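# Find the mislabeled box and put it in the tote

## Task

The office desks hold closed boxes, each marked FULL or EMPTY, and exactly one of those markings is false. Find that box and set it inside the tote near the door, entirely within it with nothing overhanging the rim. Every other box must end up resting on the desk it came from. The robot must not topple over or finish in a leaning state. Nothing counts as done if it only stays in place because the robot is holding it at the end.

## Robot and tools

ROBOT. A Hello Robot Stretch 4 with one arm: an omni-wheel base, a lift that rides up a mast, a telescoping arm reaching forward, a wrist with yaw, pitch and roll, and a two-finger gripper. It stands about 1.6 m tall, and no part of the base rim is more than 0.23 m from the base origin. Cameras: head_camera (pinhole), head_left_camera and head_right_camera (fisheye), wrist_camera (pinhole). Loose objects may occasionally get a small shove from outside.

FRAMES. Base frame: origin on the floor below the base centre, x ahead, y to the left, z up. hand_pose is reported in this frame and marks a point between the open fingertips; with all wrist joints at zero its axes line up with the base's. The printed value may be slightly wrong. The odometry frame is where the base frame was when the scene began. base_odometry comes from wheel rotation only, so slipping shows up as travel; its heading grows to the left and wraps within -3.142 to 3.142.

execute_actions. Arguments: "actions", a list holding one action or none (empty means just report state and images), and "cameras", a list of camera names or "all" (omitted or null gives all, [] gives none). An action contains "base", "joints", or both, plus optional "pace" and "contact_limits"; alternatively it is {"end_of_arm": "enable_torque"} by itself, which re-energises any wrist or gripper motor that shut off, leaving it holding its current spot. All motions in an action begin together and may finish at different moments.
- "base" takes exactly one relative move, measured from where the base last reported itself: translate_m (metres along x, positive forward, -2 to 2, no turning), strafe_m (metres sideways, positive left, -2 to 2), or rotate_rad (radians in place, positive counter-clockwise seen from above, -3.2 to 3.2).
- "joints" is a dict of absolute targets by name: lift_m 0 to 1.2 m (±0.004); arm_m 0 to 0.55 m of extension (±0.004); wrist_yaw_rad -1.134 to 4.276 (0 straight ahead, positive toward the left, 3.14 tucked back; past 3.4 the arm may obstruct it; ±0.02); wrist_pitch_rad -1.117 to 4.259 (0 level, 1.57 pointing down; ±0.05); wrist_roll_rad -1.117 to 4.259 (0 puts both fingers level, positive turns clockwise when viewed from behind the gripper; ±0.02); gripper_m -0.038 to 0.141 m, the fingertip gap when empty (negative values squeeze the tips together; ±0.004).
- "pace": "slow", "default", "fast" or "max" (default if omitted). Base top speeds 0.1, 0.3, 0.4, 0.6 m/s and 1, 2, 3, 4 rad/s respectively; with lift_m above 0.2 at the start of the move these shrink, reaching 0.3 m/s and 1 rad/s at lift_m 1.2.
- "contact_limits": only arm_m, 0 (gentlest) to 0.75 (firmest), default 0.5; the arm halts with contact_stop when it pushes harder.
A joint target outside its range is clipped and the result notes it; unknown keys or any other out-of-range number reject the whole call and nothing moves. A part you omit may still be driving toward an earlier target without the status showing it. Once a result reports a stop, any further execute_actions, wait or finished_scene calls in that same reply are skipped.

wait: "seconds" from 0 to 10; commands nothing, returns the same state and images.
zoom_image: "camera" and "region" [x0, y0, x1, y1] in pixels of that camera's latest full image, top-left origin, at most 504 by 504.
finished_scene: "scene", the integer number of the current scene. Irreversible; the robot first holds your last command, then the result says whether the goal was met and gives the next task. Replying with no tool call ends all remaining work.

RESULTS. The "pictures" line gives image order. base_status and joint_status: "done" (for the base, wheels turned the commanded amount, slip included), "off_target" (resting short, may still push), "contact_stop_at_<key>" (blocked; that part goes slack and holds where it stopped), "limit_stop_at_<name>", "time_out", "torque_fault". on_its_own lists uncommanded behaviour; "held at" is a held target, not the position. lidar_m: 12 distances in metres from the base origin, 30-degree sectors, first straight ahead, then counter-clockwise (4th left, 7th behind, 10th right); "-" means nothing seen or closer than 0.25 m; it covers roughly 0.15 m up to robot height, so table tops register, but glass, clear plastic, thin legs and much behind the robot may be missed. wrist_depth_mm: 7x7 grid of median depths in mm (100 to 2000), read from top left; the robot's body appears. turned_by_wheels vs turned_by_imu: a gap above about 0.1 rad means slip or collision, and heading error is roughly their difference. base_tilt in degrees, forward and right positive, with a fixed bias up to about 1.5. motor_effort: percent of maximum, peak in brackets, positive toward larger joint values; wheel_0, wheel_1, wheel_2 positive turns the base right. Camera calibration gives K and T_world_to_cam relative to the base frame; small errors exist, larger for wrist_camera.

GRIPPING. Command gripper_m smaller than the object's width; squeezing tighter pulls it toward the wrist by up to a third of the shortfall, opening pushes it out. Neither gripper_m nor "done" proves a hold; a firm grip at commands of 0 or above shows as a clear shift in gripper_m effort. Fingertips jammed on a surface below: raise the lift.

AVOID. Tipping: driving or turning with over 1 kg held and arm_m above 0.2, worst at fast or max; sustained pushes or pulls, worse with a high gripper or high contact limit. Tilt above 6 degrees gives limit_stop_at_tilt and slackens lift, arm and wheels. A wrist motor pressed to its limit, or more than about 2 kg in a level gripper, causes torque_fault (limp until enable_torque). limit_stop_at_own_body can occur with pitch below -0.2 and roll below -0.4 or above 4. To unfold at scene start, send lift_m 0.4 with wrist_yaw_rad 0 together. The simulation keeps running while you think, with the robot holding your last command. Also avoid dropping, slamming, hitting or shoving things.

Each tool is called after "Request:" as a command line: name --argument value for each argument, lists and objects as JSON in quotes; but a table of rows of numbers goes row by row, as --pt "numbers of a row", without its own name.

## Session

Request:
execute_actions --actions '[]'

Scene clock: 0.00 s.
base_odometry: x=+0.000 y=+0.000 heading=+0.000 (m, m, rad; odometry frame)
turned_by_wheels: +0.000 (rad since the last result)
turned_by_imu: +0.000 (rad since the last result)
base_tilt: forward=-0.3 right=-0.3 (deg)
lidar_m: 1.41 1.70 1.68 1.91 1.35 1.32 2.44 1.44 1.41 1.87 0.93 1.00
base_status: not commanded
joint_positions: lift_m=+0.214 arm_m=-0.001 wrist_yaw_rad=+3.144 wrist_pitch_rad=-0.005 wrist_roll_rad=-0.015 gripper_m=+0.057
joint_status: not commanded
motor_effort: lift_m=+20 arm_m=+0 wrist_yaw_rad=+0 wrist_pitch_rad=-7 wrist_roll_rad=+0 gripper_m=-2 wheel_0=+0 wheel_1=+0 wheel_2=+0 (%)
hand_pose: x=-0.1192 y=+0.0868 z=+0.3940 quat_wxyz=(-0.001, +0.002, -0.008, +1.000) (m; base frame)
wrist_depth_mm: - 139 151 - - 1863 1205 / - 109 138 - - 1576 1708 / - 113 139 - - - 1756 / - 133 171 - - - 1756 / 195 - - - - - 1756 / 214 1464 198 1336 198 1229 1205 / 215 1042 946 554 960 854 891
pictures: head_camera, head_left_camera, head_right_camera, wrist_camera
Images, in order (width x height): head_camera 420x560, head_left_camera 420x672, head_right_camera 420x672, wrist_camera 616x392.

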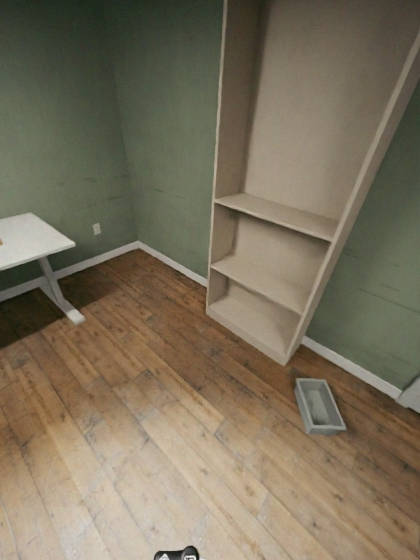

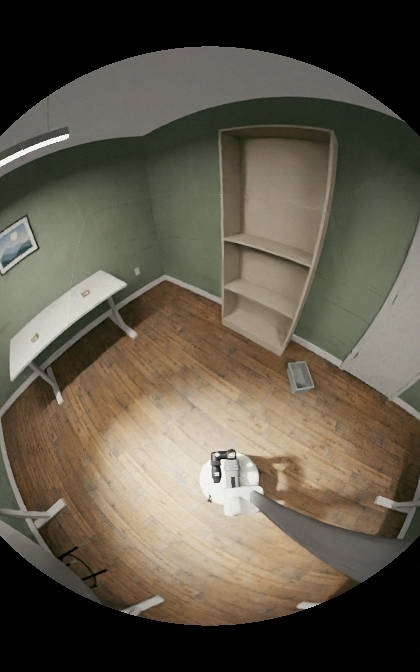

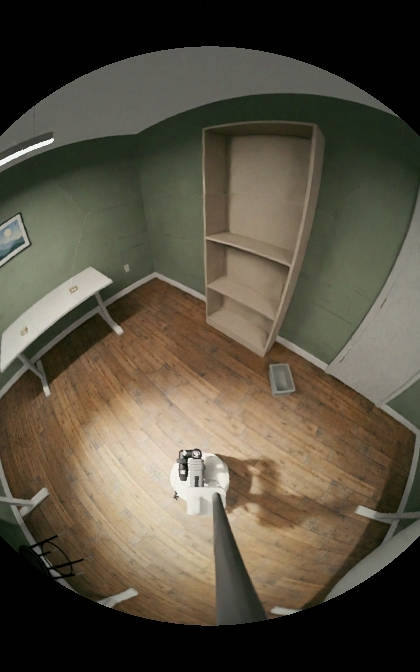

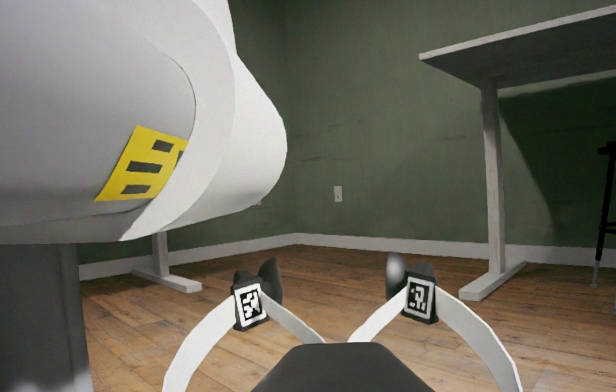

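Request:
execute_actions --actions '[{"base":{"rotate_rad":0.95},"joints":{"lift_m":0.75,"wrist_yaw_rad":0,"gripper_m":0.14},"pace":"fast"}]'

Request:
execute_actions --actions '[{"base":{"translate_m":0.8},"pace":"fast"}]'

Scene clock: 3.70 s.
base_odometry: x=+0.000 y=+0.000 heading=+0.950 (m, m, rad; odometry frame)
turned_by_wheels: +0.950 (rad since the last result)
turned_by_imu: +0.952 (rad since the last result)
base_tilt: forward=-0.2 right=-0.1 (deg)
lidar_m: 1.67 1.79 1.36 1.31 1.43 1.48 1.49 1.97 1.57 0.94 1.36 1.73
base_status: done
joint_positions: lift_m=+0.750 arm_m=-0.001 wrist_yaw_rad=+0.000 wrist_pitch_rad=-0.005 wrist_roll_rad=-0.015 gripper_m=+0.140
joint_status: all done
motor_effort: lift_m=+24(27) arm_m=+0(0) wrist_yaw_rad=+0(7) wrist_pitch_rad=-6(7) wrist_roll_rad=-1(1) gripper_m=+2(3) wheel_0=+1(8) wheel_1=+1(7) wheel_2=+1(7) (%)
hand_pose: x=+0.4581 y=-0.0873 z=+0.9293 quat_wxyz=(+1.000, -0.008, -0.002, +0.000) (m; base frame)
wrist_depth_mm: - - - - - - - / - - - - - - - / - - - - - - - / - - - - - - - / - - - - - 1576 - / - - 217 - - 1708 - / - - - 143 - 1808 1863
pictures: head_camera, head_left_camera, head_right_camera, wrist_camera
camera_calibration (this result's frames):
wrist_camera: T_world_to_cam=[[0.0450642, -0.998577, -0.0285222, -0.064508], [-0.012445, 0.0279878, -0.999531, 0.992425], [0.998907, 0.045398, -0.011166, -0.218426], [0, 0, 0, 1]] pos_world=[0.233445, -0.082276, 0.98768]
Images, in order (width x height): head_camera 420x560, head_left_camera 420x672, head_right_camera 420x672, wrist_camera 616x392.

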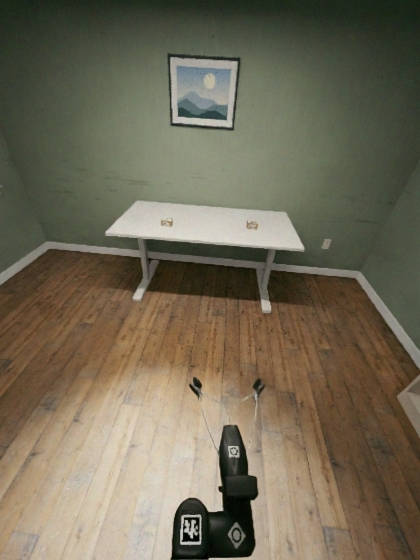

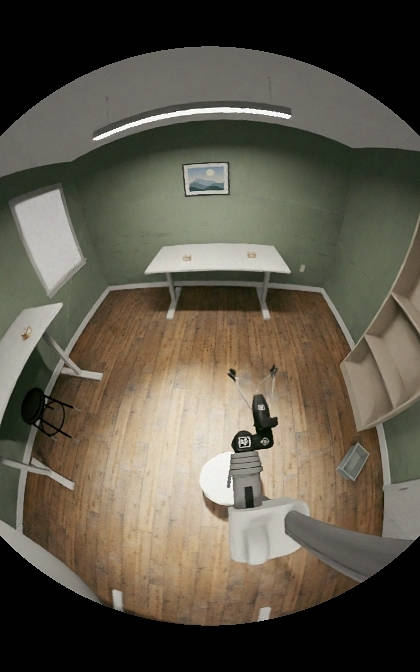

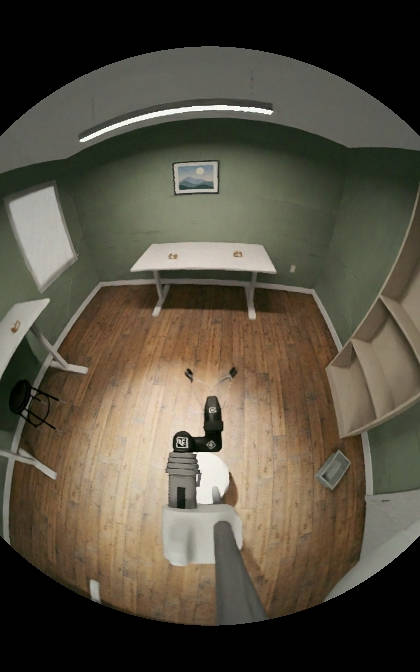

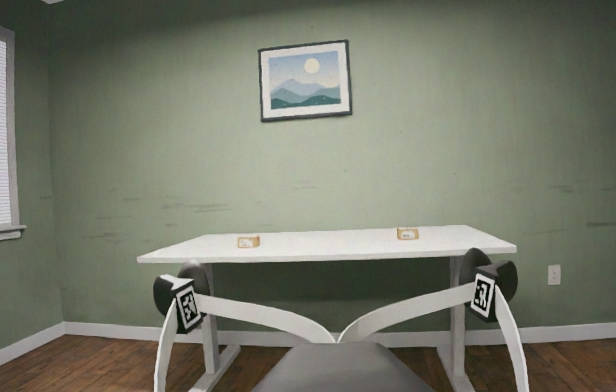

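Scene clock: 7.17 s.
base_odometry: x=+0.465 y=+0.651 heading=+0.950 (m, m, rad; odometry frame)
turned_by_wheels: +0.000 (rad since the last result)
turned_by_imu: +0.001 (rad since the last result)
base_tilt: forward=-0.3 right=-0.2 (deg)
lidar_m: 0.87 0.99 2.10 1.26 1.39 2.35 3.01 1.39 1.35 1.31 1.78 0.87
base_status: done
joint_positions: lift_m=+0.750 arm_m=-0.001 wrist_yaw_rad=+0.000 wrist_pitch_rad=-0.005 wrist_roll_rad=-0.015 gripper_m=+0.140
joint_status: not commanded
motor_effort: lift_m=+23(23) arm_m=+0(1) wrist_yaw_rad=+1(0) wrist_pitch_rad=-7(6) wrist_roll_rad=+2(0) gripper_m=+0(0) wheel_0=-1(5) wheel_1=-1(4) wheel_2=+0(9) (%)
hand_pose: x=+0.4580 y=-0.0874 z=+0.9293 quat_wxyz=(+1.000, -0.008, -0.002, +0.000) (m; base frame)
wrist_depth_mm: 1618 1576 1499 1430 1397 1366 1308 / 1618 1576 1537 1430 1397 1336 1308 / 1618 1576 1537 1499 1397 1366 1336 / 1618 1576 1537 1464 1430 1336 1336 / 1661 1618 1499 1464 1397 1255 1308 / 854 778 216 820 676 627 699 / 1661 1576 1537 143 668 1336 976
pictures: head_camera, head_left_camera, head_right_camera, wrist_camera
camera_calibration (this result's frames):
wrist_camera: T_world_to_cam=[[0.0447511, -0.998591, -0.0285221, -0.0644541], [-0.0124362, 0.0279917, -0.999531, 0.992456], [0.998921, 0.0450848, -0.011166, -0.218428], [0, 0, 0, 1]] pos_world=[0.233419, -0.082296, 0.987713]
Images, in order (width x height): head_camera 420x560, head_left_camera 420x672, head_right_camera 420x672, wrist_camera 616x392.

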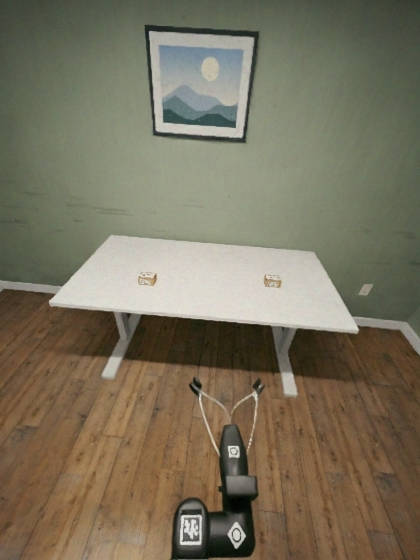

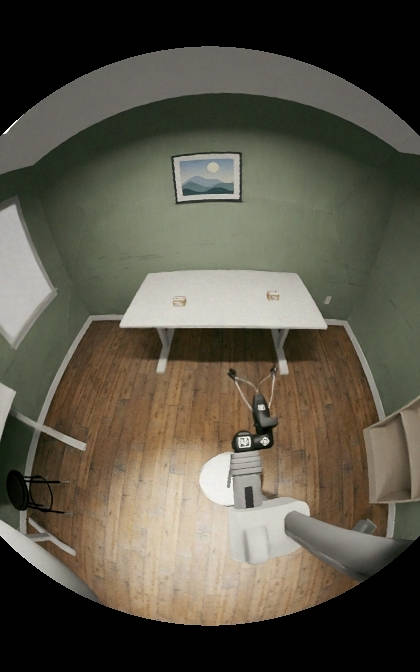

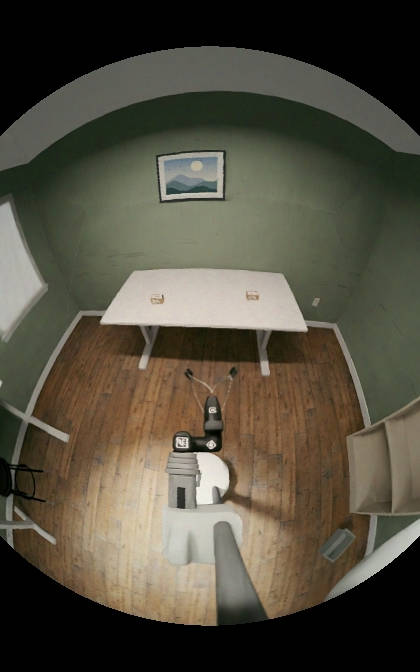

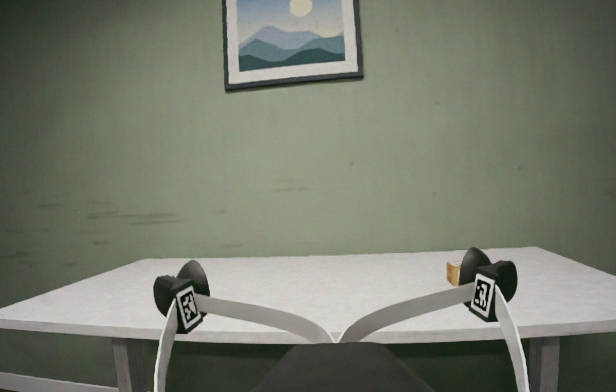

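Request:
execute_actions --actions '[{"base":{"strafe_m":-0.32},"joints":{"wrist_pitch_rad":0.6,"lift_m":0.8},"pace":"fast"}]' --cameras '[]'

Request:
execute_actions --actions '[{"base":{"translate_m":0.45},"joints":{"arm_m":0.15},"pace":"fast"}]' --cameras '["head_camera","wrist_camera"]'

Scene clock: 10.40 s.
base_odometry: x=+0.725 y=+0.465 heading=+0.950 (m, m, rad; odometry frame)
turned_by_wheels: +0.000 (rad since the last result)
turned_by_imu: +0.002 (rad since the last result)
base_tilt: forward=-0.3 right=-0.4 (deg)
lidar_m: 0.84 0.93 1.37 1.59 1.71 2.38 3.06 1.08 1.03 0.98 1.41 0.92
base_status: done
joint_positions: lift_m=+0.800 arm_m=-0.001 wrist_yaw_rad=+0.000 wrist_pitch_rad=+0.602 wrist_roll_rad=-0.015 gripper_m=+0.140
joint_status: all done
motor_effort: lift_m=+23(26) arm_m=+0(0) wrist_yaw_rad=+1(0) wrist_pitch_rad=-4(6) wrist_roll_rad=+1(1) gripper_m=+1(1) wheel_0=+1(9) wheel_1=+0(9) wheel_2=+0(1) (%)
hand_pose: x=+0.4073 y=-0.0874 z=+0.8147 quat_wxyz=(+0.955, -0.007, +0.296, +0.002) (m; base frame)
wrist_depth_mm: 1397 1308 1182 1098 1008 1255 1229 / 866 842 788 741 715 691 1336 / 1281 1661 1618 1576 1537 1464 1464 / 1661 1661 1661 1618 1537 1537 1499 / 1430 1397 1397 1366 1281 1308 1255 / 1205 1160 216 1160 1078 210 1078 / 1078 1042 1060 143 1025 976 960
pictures: none
No camera images: the call's "cameras" was empty. Leave "cameras" out to get every camera's image.

Scene clock: 13.03 s.
base_odometry: x=+0.987 y=+0.831 heading=+0.950 (m, m, rad; odometry frame)
turned_by_wheels: +0.000 (rad since the last result)
turned_by_imu: +0.001 (rad since the last result)
base_tilt: forward=-0.3 right=-0.4 (deg)
lidar_m: 0.43 0.48 0.67 1.59 1.64 2.86 3.52 1.40 1.06 1.32 0.57 0.41
base_status: done
joint_positions: lift_m=+0.800 arm_m=+0.149 wrist_yaw_rad=+0.000 wrist_pitch_rad=+0.602 wrist_roll_rad=-0.015 gripper_m=+0.140
joint_status: all done
motor_effort: lift_m=+22(23) arm_m=+6(9) wrist_yaw_rad=+0(1) wrist_pitch_rad=-5(6) wrist_roll_rad=+1(1) gripper_m=+2(1) wheel_0=-1(2) wheel_1=-1(6) wheel_2=+1(10) (%)
hand_pose: x=+0.5576 y=-0.0874 z=+0.8146 quat_wxyz=(+0.955, -0.007, +0.296, +0.002) (m; base frame)
wrist_depth_mm: 842 831 820 788 768 741 723 / 878 831 778 741 715 691 759 / 627 603 574 554 535 521 512 / 484 477 459 404 404 424 413 / 397 392 384 375 364 357 349 / 334 322 216 322 297 210 298 / 296 286 289 143 278 270 268
pictures: head_camera, wrist_camera
camera_calibration (this result's frames):
wrist_camera: T_world_to_cam=[[0.0206202, -0.99859, -0.0489214, -0.0420842], [-0.579977, 0.0279098, -0.814155, 1.04455], [0.814372, 0.0451613, -0.578583, 0.245969], [0, 0, 0, 1]] pos_world=[0.406371, -0.0822862, 0.990678]
Images, in order (width x height): head_camera 420x560, wrist_camera 616x392.

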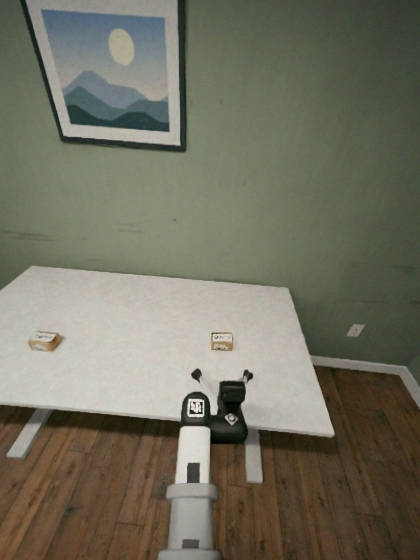

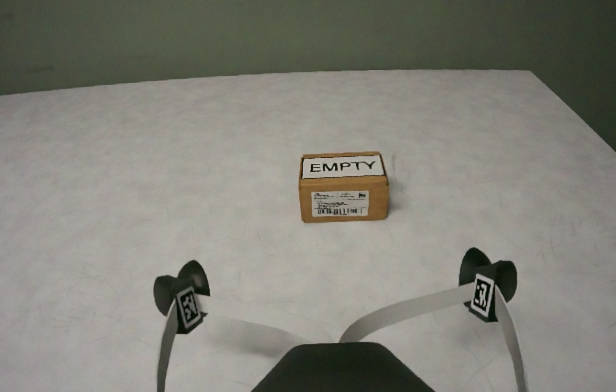

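Request:
execute_actions --actions '[{"joints":{"arm_m":0.355,"lift_m":0.748,"wrist_yaw_rad":-0.05}}]' --cameras '["wrist_camera"]'

Request:
execute_actions --actions '[{"joints":{"gripper_m":0.04}}]' --cameras '[]'

Request:
execute_actions --actions '[{"joints":{"lift_m":0.77}}]' --cameras '["wrist_camera"]'

Scene clock: 16.10 s.
base_odometry: x=+0.987 y=+0.831 heading=+0.950 (m, m, rad; odometry frame)
turned_by_wheels: +0.000 (rad since the last result)
turned_by_imu: +0.001 (rad since the last result)
base_tilt: forward=-0.3 right=-0.2 (deg)
lidar_m: 0.41 0.47 0.67 1.59 1.70 2.85 3.51 1.40 1.08 1.28 0.58 0.45
base_status: not commanded
joint_positions: lift_m=+0.748 arm_m=+0.354 wrist_yaw_rad=-0.050 wrist_pitch_rad=+0.602 wrist_roll_rad=-0.015 gripper_m=+0.140
joint_status: all done
motor_effort: lift_m=+17(24) arm_m=+6(9) wrist_yaw_rad=+0(5) wrist_pitch_rad=-6(5) wrist_roll_rad=+2(1) gripper_m=+1(0) wheel_0=-1(1) wheel_1=-1(1) wheel_2=+1(1) (%)
hand_pose: x=+0.7579 y=-0.0992 z=+0.7631 quat_wxyz=(+0.955, +0.000, +0.297, -0.022) (m; base frame)
wrist_depth_mm: 627 609 609 603 591 580 569 / 661 647 634 591 569 554 549 / 508 484 466 449 433 424 410 / 394 382 370 359 353 343 336 / 322 315 309 232 283 286 279 / 270 259 205 198 191 209 242 / 238 231 229 143 203 216 -
pictures: wrist_camera
camera_calibration (this result's frames):
wrist_camera: T_world_to_cam=[[-0.0293137, -0.998372, -0.0489214, -0.0226269], [-0.577857, 0.0568613, -0.814155, 1.12036], [0.815611, 0.00440374, -0.578583, 0.0485888], [0, 0, 0, 1]] pos_world=[0.607113, -0.0865089, 0.93915]
Images, in order (width x height): wrist_camera 616x392.

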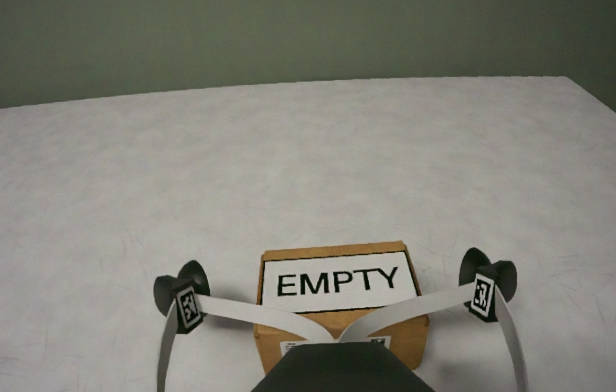

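Scene clock: 18.10 s.
base_odometry: x=+0.987 y=+0.831 heading=+0.950 (m, m, rad; odometry frame)
turned_by_wheels: +0.000 (rad since the last result)
turned_by_imu: +0.001 (rad since the last result)
base_tilt: forward=-0.2 right=-0.4 (deg)
lidar_m: 0.42 0.44 0.69 1.60 1.70 2.87 3.53 1.38 1.08 1.29 0.59 0.44
base_status: not commanded
joint_positions: lift_m=+0.748 arm_m=+0.354 wrist_yaw_rad=-0.050 wrist_pitch_rad=+0.602 wrist_roll_rad=-0.015 gripper_m=+0.041
joint_status: all done
motor_effort: lift_m=+17(17) arm_m=+7(6) wrist_yaw_rad=+0(0) wrist_pitch_rad=-5(5) wrist_roll_rad=-1(1) gripper_m=-22(23) wheel_0=-1(1) wheel_1=-1(1) wheel_2=+1(1) (%)
hand_pose: x=+0.7579 y=-0.0992 z=+0.7631 quat_wxyz=(+0.955, +0.000, +0.297, -0.022) (m; base frame)
wrist_depth_mm: 621 621 609 597 591 574 569 / 661 647 627 597 569 559 549 / 512 488 459 445 430 421 413 / 394 384 370 359 351 343 338 / 320 315 307 220 217 286 281 / 270 266 189 188 185 180 241 / 237 230 229 136 175 217 -
pictures: none
No camera images: the call's "cameras" was empty. Leave "cameras" out to get every camera's image.

Scene clock: 18.93 s.
base_odometry: x=+0.987 y=+0.831 heading=+0.950 (m, m, rad; odometry frame)
turned_by_wheels: +0.000 (rad since the last result)
turned_by_imu: +0.000 (rad since the last result)
base_tilt: forward=-0.3 right=-0.5 (deg)
lidar_m: 0.42 0.46 0.70 1.59 1.66 2.87 3.54 1.38 1.07 1.31 0.56 0.43
base_status: not commanded
joint_positions: lift_m=+0.770 arm_m=+0.354 wrist_yaw_rad=-0.050 wrist_pitch_rad=+0.602 wrist_roll_rad=-0.015 gripper_m=+0.041
joint_status: all done
motor_effort: lift_m=+23(25) arm_m=+6(6) wrist_yaw_rad=+0(0) wrist_pitch_rad=-5(5) wrist_roll_rad=+1(1) gripper_m=-22(23) wheel_0=-1(1) wheel_1=-1(1) wheel_2=+1(1) (%)
hand_pose: x=+0.7579 y=-0.0992 z=+0.7845 quat_wxyz=(+0.955, +0.000, +0.297, -0.022) (m; base frame)
wrist_depth_mm: 621 615 609 591 585 574 569 / 676 661 647 627 615 603 591 / 559 530 508 492 473 466 452 / 430 421 410 394 387 375 366 / 351 345 340 220 217 315 309 / 296 293 189 188 185 180 264 / 262 253 252 136 175 239 -
pictures: wrist_camera
camera_calibration (this result's frames):
wrist_camera: T_world_to_cam=[[-0.0293156, -0.998372, -0.0489223, -0.0215765], [-0.57789, 0.0568629, -0.814131, 1.1378], [0.815588, 0.00440497, -0.578617, 0.0610309], [0, 0, 0, 1]] pos_world=[0.607116, -0.0865089, 0.960577]
Images, in order (width x height): wrist_camera 616x392.

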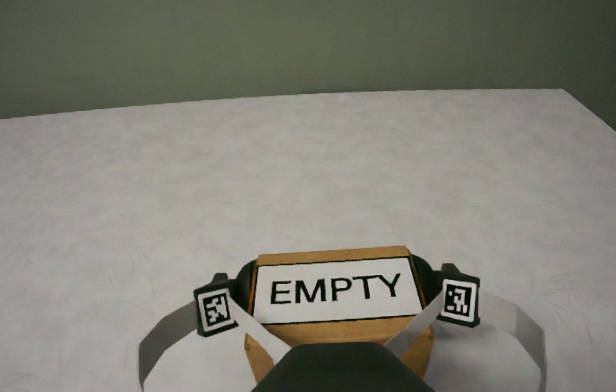

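This box is empty as labeled. Moving to the next one.

Request:
execute_actions --actions '[{"joints":{"lift_m":0.748,"gripper_m":0.14}}]' --cameras '[]'

Request:
execute_actions --actions '[{"joints":{"lift_m":0.81,"arm_m":0.15},"pace":"fast"}]' --cameras '[]'

Request:
execute_actions --actions '[{"base":{"strafe_m":0.7},"joints":{"wrist_yaw_rad":0},"pace":"fast"}]' --cameras '["head_camera","wrist_camera"]'

Scene clock: 21.90 s.
base_odometry: x=+0.987 y=+0.831 heading=+0.950 (m, m, rad; odometry frame)
turned_by_wheels: +0.000 (rad since the last result)
turned_by_imu: +0.001 (rad since the last result)
base_tilt: forward=-0.3 right=-0.4 (deg)
lidar_m: 0.41 0.46 0.66 1.56 1.69 2.87 3.52 1.39 1.06 1.32 0.56 0.44
base_status: not commanded
joint_positions: lift_m=+0.748 arm_m=+0.354 wrist_yaw_rad=-0.050 wrist_pitch_rad=+0.602 wrist_roll_rad=-0.015 gripper_m=+0.140
joint_status: all done
motor_effort: lift_m=+17(24) arm_m=+6(6) wrist_yaw_rad=+0(0) wrist_pitch_rad=-5(6) wrist_roll_rad=+2(1) gripper_m=+1(23) wheel_0=-1(1) wheel_1=-1(1) wheel_2=+1(1) (%)
hand_pose: x=+0.7579 y=-0.0992 z=+0.7631 quat_wxyz=(+0.955, +0.000, +0.297, -0.022) (m; base frame)
wrist_depth_mm: 627 615 609 597 580 580 569 / 661 640 634 591 569 559 544 / 508 480 462 445 433 418 413 / 394 382 370 362 353 342 336 / 320 314 309 232 285 285 281 / 270 260 206 198 191 209 241 / 238 231 229 143 202 216 -
pictures: none
No camera images: the call's "cameras" was empty. Leave "cameras" out to get every camera's image.

Scene clock: 23.37 s.
base_odometry: x=+0.987 y=+0.831 heading=+0.950 (m, m, rad; odometry frame)
turned_by_wheels: +0.000 (rad since the last result)
turned_by_imu: +0.001 (rad since the last result)
base_tilt: forward=-0.4 right=-0.4 (deg)
lidar_m: 0.44 0.45 0.69 1.59 1.64 2.88 3.52 1.41 1.07 1.25 0.57 0.43
base_status: not commanded
joint_positions: lift_m=+0.810 arm_m=+0.151 wrist_yaw_rad=-0.050 wrist_pitch_rad=+0.602 wrist_roll_rad=-0.015 gripper_m=+0.140
joint_status: all done
motor_effort: lift_m=+24(26) arm_m=-7(8) wrist_yaw_rad=+1(0) wrist_pitch_rad=-7(6) wrist_roll_rad=+2(1) gripper_m=+1(1) wheel_0=-1(1) wheel_1=+0(1) wheel_2=+1(1) (%)
hand_pose: x=+0.5551 y=-0.0992 z=+0.8245 quat_wxyz=(+0.955, +0.000, +0.297, -0.022) (m; base frame)
wrist_depth_mm: 820 809 788 798 778 759 741 / 866 842 798 759 741 715 798 / 654 627 597 574 559 539 535 / 508 488 477 397 449 439 430 / 413 404 397 387 384 368 364 / 345 334 217 332 309 209 310 / 306 298 298 143 289 279 278
pictures: none
No camera images: the call's "cameras" was empty. Leave "cameras" out to get every camera's image.

Scene clock: 26.47 s.
base_odometry: x=+0.418 y=+1.238 heading=+0.950 (m, m, rad; odometry frame)
turned_by_wheels: +0.000 (rad since the last result)
turned_by_imu: +0.000 (rad since the last result)
base_tilt: forward=-0.3 right=-0.3 (deg)
lidar_m: 0.48 0.49 1.63 0.89 0.91 1.38 3.45 2.75 1.81 1.76 0.65 0.47
base_status: done
joint_positions: lift_m=+0.810 arm_m=+0.151 wrist_yaw_rad=+0.000 wrist_pitch_rad=+0.602 wrist_roll_rad=-0.015 gripper_m=+0.140
joint_status: all done
motor_effort: lift_m=+22(24) arm_m=-6(6) wrist_yaw_rad=+1(0) wrist_pitch_rad=-5(5) wrist_roll_rad=+1(2) gripper_m=+0(1) wheel_0=+0(11) wheel_1=-1(10) wheel_2=+1(2) (%)
hand_pose: x=+0.5597 y=-0.0875 z=+0.8246 quat_wxyz=(+0.955, -0.007, +0.297, +0.002) (m; base frame)
wrist_depth_mm: 917 891 866 854 809 798 788 / 1008 946 809 768 741 715 699 / 1098 627 597 574 559 539 530 / 508 492 477 382 449 442 430 / 415 407 397 377 379 368 362 / 347 334 217 332 309 210 309 / 306 297 297 143 290 279 277
pictures: head_camera, wrist_camera
camera_calibration (this result's frames):
wrist_camera: T_world_to_cam=[[0.0203377, -0.998595, -0.0489257, -0.0415456], [-0.580142, 0.0280678, -0.814032, 1.05388], [0.814262, 0.0449393, -0.578756, 0.250169], [0, 0, 0, 1]] pos_world=[0.408541, -0.0823098, 1.00065]
Images, in order (width x height): head_camera 420x560, wrist_camera 616x392.

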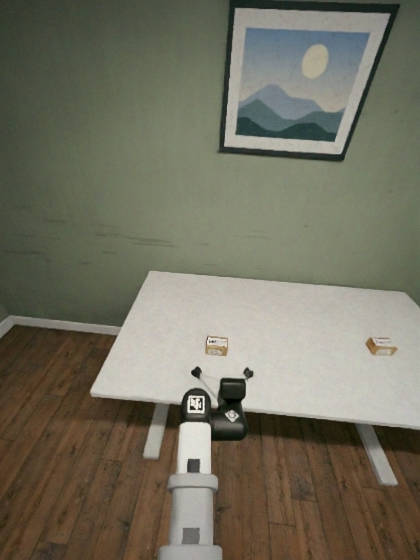

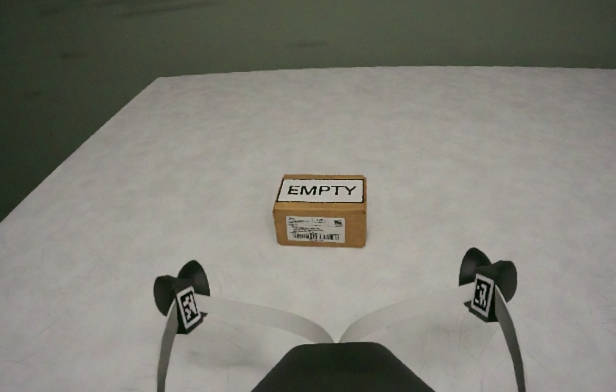

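Request:
execute_actions --actions '[{"base":{"strafe_m":0.01},"joints":{"arm_m":0.325,"lift_m":0.746}}]' --cameras '[]'

Request:
execute_actions --actions '[{"joints":{"gripper_m":0.04}}]' --cameras '[]'

Request:
execute_actions --actions '[{"joints":{"lift_m":0.77}}]' --cameras '["wrist_camera","head_left_camera"]'

Scene clock: 29.23 s.
base_odometry: x=+0.410 y=+1.244 heading=+0.950 (m, m, rad; odometry frame)
turned_by_wheels: +0.000 (rad since the last result)
turned_by_imu: +0.001 (rad since the last result)
base_tilt: forward=-0.3 right=-0.4 (deg)
lidar_m: 0.47 0.49 1.64 0.90 0.90 1.36 3.46 2.74 1.78 1.78 0.67 0.46
base_status: done
joint_positions: lift_m=+0.746 arm_m=+0.324 wrist_yaw_rad=+0.000 wrist_pitch_rad=+0.602 wrist_roll_rad=-0.015 gripper_m=+0.140
joint_status: all done
motor_effort: lift_m=+17(21) arm_m=+6(8) wrist_yaw_rad=+0(1) wrist_pitch_rad=-5(5) wrist_roll_rad=+1(0) gripper_m=+1(0) wheel_0=+1(6) wheel_1=+0(6) wheel_2=+1(1) (%)
hand_pose: x=+0.7326 y=-0.0874 z=+0.7611 quat_wxyz=(+0.955, -0.007, +0.296, +0.002) (m; base frame)
wrist_depth_mm: 741 723 707 683 676 647 634 / 809 676 615 585 569 549 539 / 504 480 462 439 427 418 407 / 387 377 366 357 345 340 334 / 319 312 306 229 279 283 278 / 268 258 204 196 186 209 238 / 236 229 227 143 196 215 -
pictures: none
No camera images: the call's "cameras" was empty. Leave "cameras" out to get every camera's image.

Scene clock: 31.23 s.
base_odometry: x=+0.410 y=+1.244 heading=+0.950 (m, m, rad; odometry frame)
turned_by_wheels: +0.000 (rad since the last result)
turned_by_imu: +0.001 (rad since the last result)
base_tilt: forward=-0.3 right=-0.4 (deg)
lidar_m: 0.46 0.50 1.67 0.89 0.93 1.36 3.46 2.78 1.78 1.77 0.63 0.49
base_status: not commanded
joint_positions: lift_m=+0.746 arm_m=+0.324 wrist_yaw_rad=+0.000 wrist_pitch_rad=+0.602 wrist_roll_rad=-0.015 gripper_m=+0.041
joint_status: all done
motor_effort: lift_m=+17(17) arm_m=+6(6) wrist_yaw_rad=+0(1) wrist_pitch_rad=-6(5) wrist_roll_rad=+1(0) gripper_m=-23(24) wheel_0=+1(1) wheel_1=+0(0) wheel_2=+1(0) (%)
hand_pose: x=+0.7326 y=-0.0874 z=+0.7611 quat_wxyz=(+0.955, -0.007, +0.296, +0.002) (m; base frame)
wrist_depth_mm: 750 732 707 699 676 654 634 / 809 676 615 585 564 544 539 / 504 480 459 442 430 418 410 / 389 377 366 357 345 338 334 / 317 312 306 216 216 285 278 / 267 264 187 186 182 181 238 / 236 228 227 137 172 216 -
pictures: none
No camera images: the call's "cameras" was empty. Leave "cameras" out to get every camera's image.

Scene clock: 32.10 s.
base_odometry: x=+0.410 y=+1.244 heading=+0.950 (m, m, rad; odometry frame)
turned_by_wheels: +0.000 (rad since the last result)
turned_by_imu: +0.000 (rad since the last result)
base_tilt: forward=-0.3 right=-0.3 (deg)
lidar_m: 0.46 0.53 1.63 0.87 0.91 1.36 3.46 2.76 1.80 1.78 0.65 0.48
base_status: not commanded
joint_positions: lift_m=+0.770 arm_m=+0.324 wrist_yaw_rad=+0.000 wrist_pitch_rad=+0.602 wrist_roll_rad=-0.015 gripper_m=+0.041
joint_status: all done
motor_effort: lift_m=+24(25) arm_m=+6(7) wrist_yaw_rad=+0(0) wrist_pitch_rad=-6(4) wrist_roll_rad=+0(1) gripper_m=-23(23) wheel_0=+1(1) wheel_1=+0(0) wheel_2=+0(1) (%)
hand_pose: x=+0.7326 y=-0.0874 z=+0.7846 quat_wxyz=(+0.955, -0.007, +0.296, +0.002) (m; base frame)
wrist_depth_mm: 750 732 715 691 676 654 634 / 809 768 683 647 627 615 603 / 866 530 508 492 477 462 452 / 436 421 407 397 384 373 368 / 351 347 338 216 215 314 307 / 297 294 187 185 182 180 265 / 260 252 252 137 173 239 -
pictures: head_left_camera, wrist_camera
camera_calibration (this result's frames):
wrist_camera: T_world_to_cam=[[0.0205965, -0.99859, -0.0489222, -0.0471505], [-0.580006, 0.0279225, -0.814134, 1.12153], [0.814352, 0.0451435, -0.578613, 0.0861292], [0, 0, 0, 1]] pos_world=[0.581326, -0.0822881, 0.960604]
Images, in order (width x height): head_left_camera 420x672, wrist_camera 616x392.

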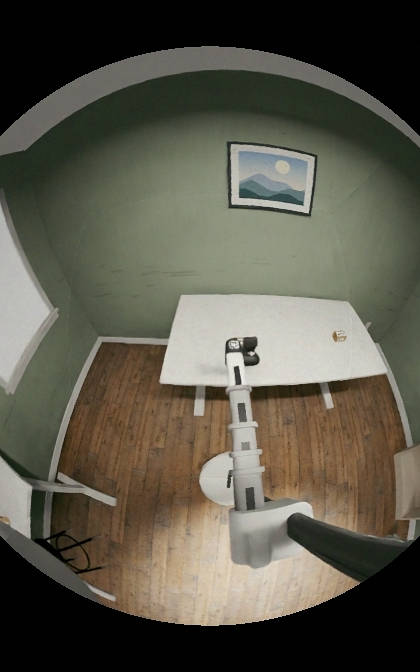

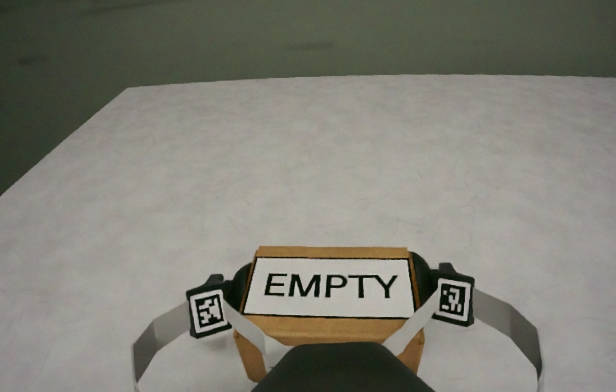

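Request:
execute_actions --actions '[{"joints":{"lift_m":0.746,"gripper_m":0.14}}]' --cameras '[]'

Request:
execute_actions --actions '[{"base":{"translate_m":-0.6},"joints":{"lift_m":1.0,"arm_m":0},"pace":"fast"}]' --cameras '[]'

Request:
execute_actions --actions '[{"base":{"rotate_rad":1.5},"pace":"fast"}]'

Scene clock: 34.90 s.
base_odometry: x=+0.410 y=+1.244 heading=+0.950 (m, m, rad; odometry frame)
turned_by_wheels: +0.000 (rad since the last result)
turned_by_imu: +0.001 (rad since the last result)
base_tilt: forward=-0.4 right=-0.4 (deg)
lidar_m: 0.48 0.51 1.63 0.90 0.89 1.35 3.48 2.74 1.79 1.76 0.64 0.48
base_status: not commanded
joint_positions: lift_m=+0.746 arm_m=+0.324 wrist_yaw_rad=+0.000 wrist_pitch_rad=+0.602 wrist_roll_rad=-0.015 gripper_m=+0.140
joint_status: all done
motor_effort: lift_m=+17(23) arm_m=+7(6) wrist_yaw_rad=+0(0) wrist_pitch_rad=-5(4) wrist_roll_rad=+2(0) gripper_m=+0(22) wheel_0=+1(1) wheel_1=+0(0) wheel_2=+1(1) (%)
hand_pose: x=+0.7326 y=-0.0874 z=+0.7611 quat_wxyz=(+0.955, -0.007, +0.296, +0.002) (m; base frame)
wrist_depth_mm: 750 715 715 699 668 654 640 / 809 676 621 585 569 549 539 / 508 480 459 442 430 418 410 / 389 379 368 357 345 336 332 / 319 312 306 229 279 282 278 / 267 257 204 196 193 209 239 / 236 229 227 143 195 215 -
pictures: none
No camera images: the call's "cameras" was empty. Leave "cameras" out to get every camera's image.

Scene clock: 37.87 s.
base_odometry: x=+0.061 y=+0.756 heading=+0.950 (m, m, rad; odometry frame)
turned_by_wheels: +0.000 (rad since the last result)
turned_by_imu: +0.002 (rad since the last result)
base_tilt: forward=-0.3 right=-0.3 (deg)
lidar_m: 1.05 1.16 0.90 0.88 0.98 1.45 2.38 2.61 1.52 1.69 1.41 1.09
base_status: done
joint_positions: lift_m=+1.000 arm_m=+0.001 wrist_yaw_rad=+0.000 wrist_pitch_rad=+0.602 wrist_roll_rad=-0.015 gripper_m=+0.140
joint_status: all done
motor_effort: lift_m=+23(26) arm_m=-6(7) wrist_yaw_rad=+1(1) wrist_pitch_rad=-4(5) wrist_roll_rad=+1(1) gripper_m=+0(2) wheel_0=+2(7) wheel_1=+2(5) wheel_2=+1(11) (%)
hand_pose: x=+0.4097 y=-0.0875 z=+1.0146 quat_wxyz=(+0.955, -0.007, +0.297, +0.002) (m; base frame)
wrist_depth_mm: 1661 1618 1576 1499 1499 1464 1366 / 1808 1808 1430 1281 1255 1182 1098 / - 1921 1060 1025 976 946 931 / - - - 1921 1863 1808 1708 / 1708 1661 1661 1661 1576 1576 1464 / 1464 1430 217 1397 1308 210 1281 / 1308 1255 1255 143 1229 1182 1160
pictures: none
No camera images: the call's "cameras" was empty. Leave "cameras" out to get every camera's image.

Scene clock: 40.10 s.
base_odometry: x=+0.061 y=+0.756 heading=+2.451 (m, m, rad; odometry frame)
turned_by_wheels: +1.500 (rad since the last result)
turned_by_imu: +1.502 (rad since the last result)
base_tilt: forward=-0.3 right=-0.3 (deg)
lidar_m: 0.88 0.95 1.28 2.05 2.16 1.53 1.70 2.11 1.10 1.05 1.12 0.91
base_status: done
joint_positions: lift_m=+1.000 arm_m=+0.001 wrist_yaw_rad=+0.000 wrist_pitch_rad=+0.602 wrist_roll_rad=-0.015 gripper_m=+0.140
joint_status: not commanded
motor_effort: lift_m=+23(23) arm_m=-6(6) wrist_yaw_rad=+0(1) wrist_pitch_rad=-5(6) wrist_roll_rad=+2(2) gripper_m=+1(0) wheel_0=+1(4) wheel_1=+1(6) wheel_2=+1(6) (%)
hand_pose: x=+0.4098 y=-0.0874 z=+1.0146 quat_wxyz=(+0.955, -0.007, +0.297, +0.002) (m; base frame)
wrist_depth_mm: 1255 1182 1025 904 917 1308 1255 / 798 759 750 715 732 1430 1397 / 1618 1661 1618 1618 1576 1537 1537 / 1808 1138 1708 1808 1708 1661 1708 / 1576 1661 1708 1661 1537 1499 1537 / 1499 1430 218 1397 1308 210 1308 / 1281 1255 1255 143 1205 1182 1160
pictures: head_camera, head_left_camera, head_right_camera, wrist_camera
camera_calibration (this result's frames):
wrist_camera: T_world_to_cam=[[0.020488, -0.998592, -0.0489256, -0.0292244], [-0.580133, 0.0279811, -0.814041, 1.12154], [0.814264, 0.0450614, -0.578743, 0.48227], [0, 0, 0, 1]] pos_world=[0.258544, -0.0822968, 1.19066]
Images, in order (width x height): head_camera 420x560, head_left_camera 420x672, head_right_camera 420x672, wrist_camera 616x392.

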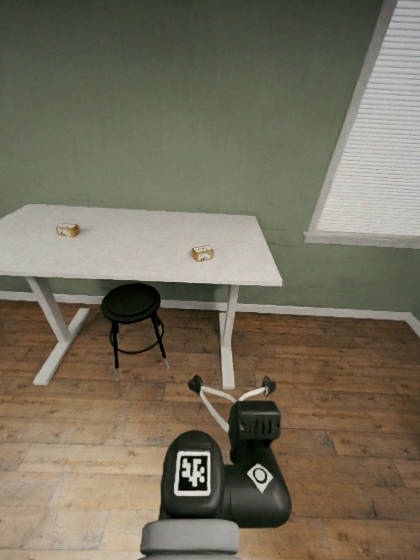

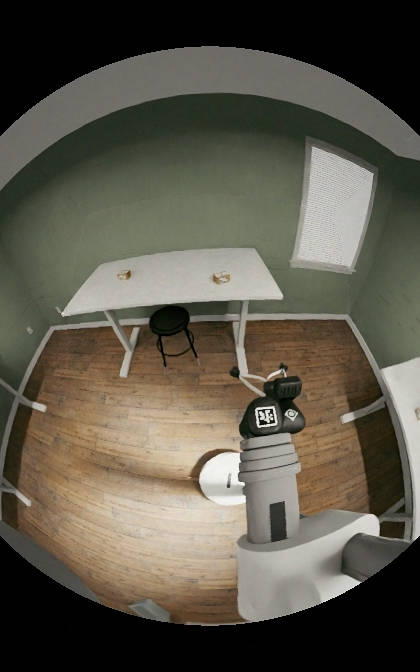

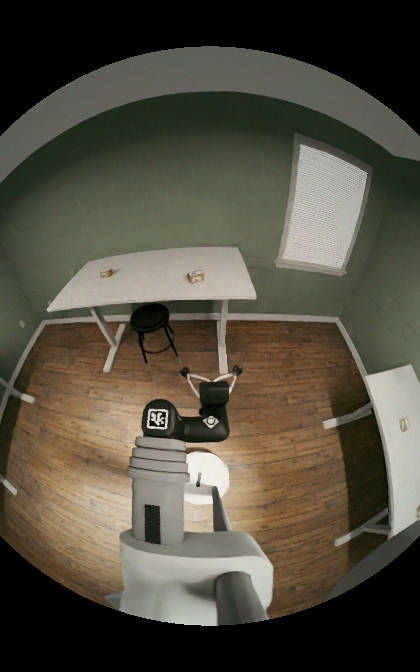

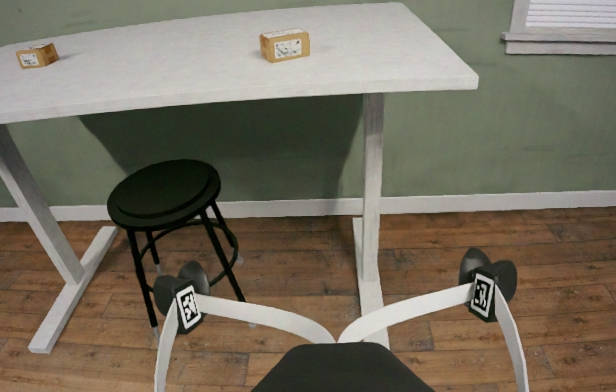

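Request:
execute_actions --actions '[{"base":{"translate_m":0.4},"joints":{"lift_m":1.07,"arm_m":0.15,"wrist_yaw_rad":0.33},"pace":"fast"}]' --cameras '["head_camera","wrist_camera"]'

Scene clock: 43.80 s.
base_odometry: x=-0.248 y=+1.011 heading=+2.450 (m, m, rad; odometry frame)
turned_by_wheels: +0.000 (rad since the last result)
turned_by_imu: +0.001 (rad since the last result)
base_tilt: forward=-0.3 right=-0.3 (deg)
lidar_m: 0.49 0.55 0.72 2.02 2.16 1.94 2.11 1.59 1.10 1.07 1.78 0.48
base_status: done
joint_positions: lift_m=+1.070 arm_m=+0.149 wrist_yaw_rad=+0.330 wrist_pitch_rad=+0.602 wrist_roll_rad=-0.015 gripper_m=+0.140
joint_status: all done
motor_effort: lift_m=+23(27) arm_m=+6(9) wrist_yaw_rad=+0(6) wrist_pitch_rad=-6(5) wrist_roll_rad=+0(1) gripper_m=+0(4) wheel_0=-1(3) wheel_1=+0(7) wheel_2=-1(8) (%)
hand_pose: x=+0.5731 y=-0.0056 z=+1.0846 quat_wxyz=(+0.942, -0.056, +0.291, +0.159) (m; base frame)
wrist_depth_mm: 1205 1060 976 904 820 768 715 / 1025 960 891 842 820 778 741 / 699 699 661 640 621 597 585 / 564 544 525 512 500 484 473 / 459 449 439 421 357 404 399 / 387 373 217 357 340 210 343 / 355 332 330 143 320 309 306
pictures: head_camera, wrist_camera
camera_calibration (this result's frames):
wrist_camera: T_world_to_cam=[[0.343045, -0.938044, -0.0489208, -0.131996], [-0.557704, -0.161493, -0.814179, 1.25723], [0.755835, 0.306583, -0.57855, 0.420842], [0, 0, 0, 1]] pos_world=[0.428357, -0.0498068, 1.26063]
Images, in order (width x height): head_camera 420x560, wrist_camera 616x392.

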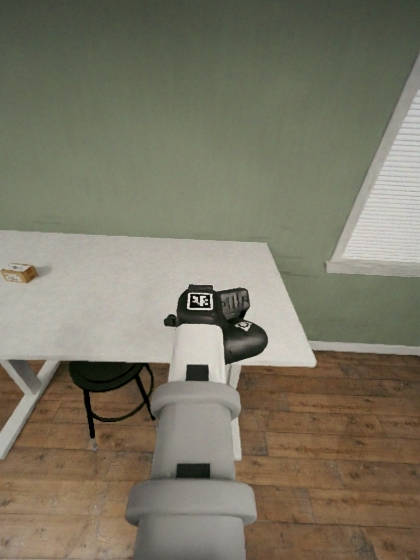

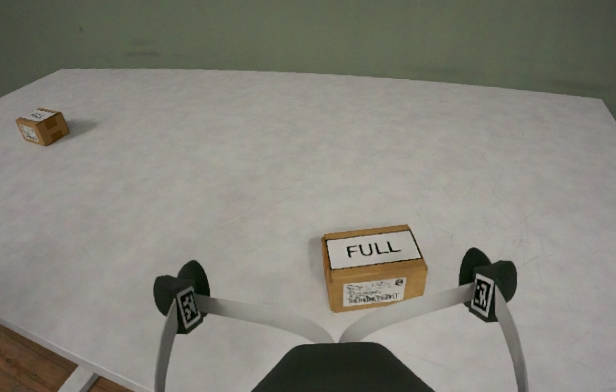

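Request:
execute_actions --actions '[{"joints":{"arm_m":0.27,"lift_m":1.04}}]' --cameras '[]'

Request:
execute_actions --actions '[{"joints":{"lift_m":0.98}}]' --cameras '["wrist_camera"]'

Request:
execute_actions --actions '[{"joints":{"gripper_m":0.03}}]' --cameras '[]'

Request:
execute_actions --actions '[{"joints":{"lift_m":1.005}}]' --cameras '["wrist_camera"]'

Scene clock: 46.37 s.
base_odometry: x=-0.248 y=+1.011 heading=+2.450 (m, m, rad; odometry frame)
turned_by_wheels: +0.000 (rad since the last result)
turned_by_imu: +0.001 (rad since the last result)
base_tilt: forward=-0.3 right=-0.4 (deg)
lidar_m: 0.46 0.56 0.75 2.03 2.10 1.91 2.12 1.54 1.11 1.08 1.78 0.50
base_status: not commanded
joint_positions: lift_m=+1.040 arm_m=+0.269 wrist_yaw_rad=+0.330 wrist_pitch_rad=+0.602 wrist_roll_rad=-0.015 gripper_m=+0.140
joint_status: all done
motor_effort: lift_m=+17(21) arm_m=+6(5) wrist_yaw_rad=+1(1) wrist_pitch_rad=-5(6) wrist_roll_rad=+2(0) gripper_m=-1(0) wheel_0=-1(2) wheel_1=+0(0) wheel_2=-1(1) (%)
hand_pose: x=+0.6931 y=-0.0056 z=+1.0551 quat_wxyz=(+0.942, -0.056, +0.291, +0.159) (m; base frame)
wrist_depth_mm: 1042 946 854 788 715 654 615 / 946 854 809 750 741 691 647 / 654 621 597 574 554 544 530 / 508 492 473 462 455 439 427 / 415 410 399 389 379 368 359 / 347 334 217 272 277 210 309 / 307 298 298 143 276 279 277
pictures: none
No camera images: the call's "cameras" was empty. Leave "cameras" out to get every camera's image.

Scene clock: 47.53 s.
base_odometry: x=-0.248 y=+1.011 heading=+2.450 (m, m, rad; odometry frame)
turned_by_wheels: +0.000 (rad since the last result)
turned_by_imu: +0.000 (rad since the last result)
base_tilt: forward=-0.3 right=-0.3 (deg)
lidar_m: 0.50 0.51 0.74 2.05 2.13 1.93 2.09 1.60 1.13 1.06 1.80 0.48
base_status: not commanded
joint_positions: lift_m=+0.980 arm_m=+0.269 wrist_yaw_rad=+0.330 wrist_pitch_rad=+0.602 wrist_roll_rad=-0.015 gripper_m=+0.140
joint_status: all done
motor_effort: lift_m=+17(16) arm_m=+7(6) wrist_yaw_rad=+1(0) wrist_pitch_rad=-5(5) wrist_roll_rad=+2(1) gripper_m=+1(1) wheel_0=-1(1) wheel_1=+0(0) wheel_2=-1(1) (%)
hand_pose: x=+0.6931 y=-0.0056 z=+0.9951 quat_wxyz=(+0.942, -0.056, +0.291, +0.159) (m; base frame)
wrist_depth_mm: 1042 946 831 778 723 668 621 / 732 676 634 603 580 559 544 / 517 496 469 449 439 424 415 / 399 387 375 366 353 343 338 / 325 319 310 235 278 289 281 / 273 263 205 200 202 210 243 / 241 234 230 143 216 219 -
pictures: wrist_camera
camera_calibration (this result's frames):
wrist_camera: T_world_to_cam=[[0.342989, -0.938065, -0.0489216, -0.177502], [-0.557745, -0.161472, -0.814154, 1.25128], [0.75583, 0.306532, -0.578584, 0.278443], [0, 0, 0, 1]] pos_world=[0.548323, -0.0498129, 1.17116]
Images, in order (width x height): wrist_camera 616x392.

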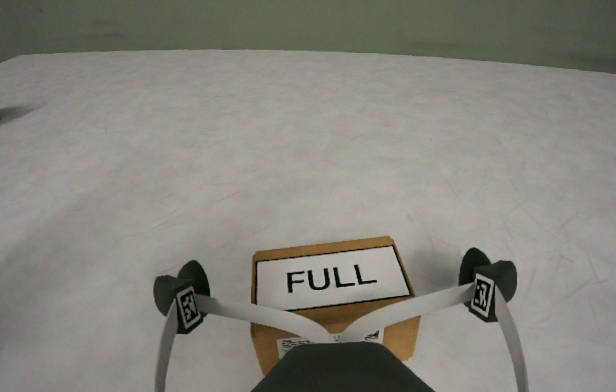

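Scene clock: 49.63 s.
base_odometry: x=-0.248 y=+1.011 heading=+2.450 (m, m, rad; odometry frame)
turned_by_wheels: +0.000 (rad since the last result)
turned_by_imu: +0.001 (rad since the last result)
base_tilt: forward=-0.3 right=-0.3 (deg)
lidar_m: 0.49 0.52 0.75 2.04 2.14 1.87 2.10 1.57 1.12 1.05 1.79 0.51
base_status: not commanded
joint_positions: lift_m=+0.980 arm_m=+0.269 wrist_yaw_rad=+0.330 wrist_pitch_rad=+0.602 wrist_roll_rad=-0.015 gripper_m=+0.031
joint_status: all done
motor_effort: lift_m=+17(16) arm_m=+7(7) wrist_yaw_rad=+1(1) wrist_pitch_rad=-5(5) wrist_roll_rad=+0(1) gripper_m=-26(27) wheel_0=-2(1) wheel_1=+0(0) wheel_2=-1(1) (%)
hand_pose: x=+0.6931 y=-0.0056 z=+0.9951 quat_wxyz=(+0.942, -0.056, +0.291, +0.159) (m; base frame)
wrist_depth_mm: 1042 931 842 778 723 654 615 / 741 683 634 603 569 564 549 / 517 488 469 452 433 424 415 / 397 387 377 364 351 343 340 / 322 319 312 220 218 289 283 / 272 270 186 189 184 177 244 / 240 227 231 136 179 220 -
pictures: none
No camera images: the call's "cameras" was empty. Leave "cameras" out to get every camera's image.

Scene clock: 50.50 s.
base_odometry: x=-0.248 y=+1.011 heading=+2.450 (m, m, rad; odometry frame)
turned_by_wheels: +0.000 (rad since the last result)
turned_by_imu: +0.000 (rad since the last result)
base_tilt: forward=-0.3 right=-0.3 (deg)
lidar_m: 0.47 0.54 0.74 2.03 2.13 1.91 2.12 1.56 1.12 1.05 1.81 0.51
base_status: not commanded
joint_positions: lift_m=+1.005 arm_m=+0.269 wrist_yaw_rad=+0.330 wrist_pitch_rad=+0.602 wrist_roll_rad=-0.015 gripper_m=+0.031
joint_status: all done
motor_effort: lift_m=+24(26) arm_m=+6(6) wrist_yaw_rad=+1(0) wrist_pitch_rad=-5(5) wrist_roll_rad=+1(1) gripper_m=-27(25) wheel_0=-1(1) wheel_1=+0(0) wheel_2=-1(1) (%)
hand_pose: x=+0.6931 y=-0.0056 z=+1.0196 quat_wxyz=(+0.942, -0.056, +0.291, +0.159) (m; base frame)
wrist_depth_mm: 1042 946 866 788 715 661 621 / 809 759 699 661 640 615 609 / 574 544 521 496 488 469 462 / 442 430 415 404 394 384 375 / 362 355 345 220 217 322 314 / 301 300 185 188 185 177 271 / 267 252 256 136 179 245 -
pictures: wrist_camera
camera_calibration (this result's frames):
wrist_camera: T_world_to_cam=[[0.342989, -0.938065, -0.0489218, -0.176307], [-0.557751, -0.161473, -0.81415, 1.27117], [0.755826, 0.30653, -0.57859, 0.292585], [0, 0, 0, 1]] pos_world=[0.548325, -0.0498129, 1.19559]
Images, in order (width x height): wrist_camera 616x392.

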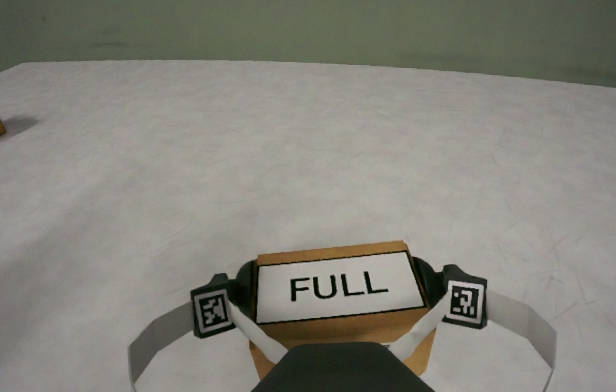

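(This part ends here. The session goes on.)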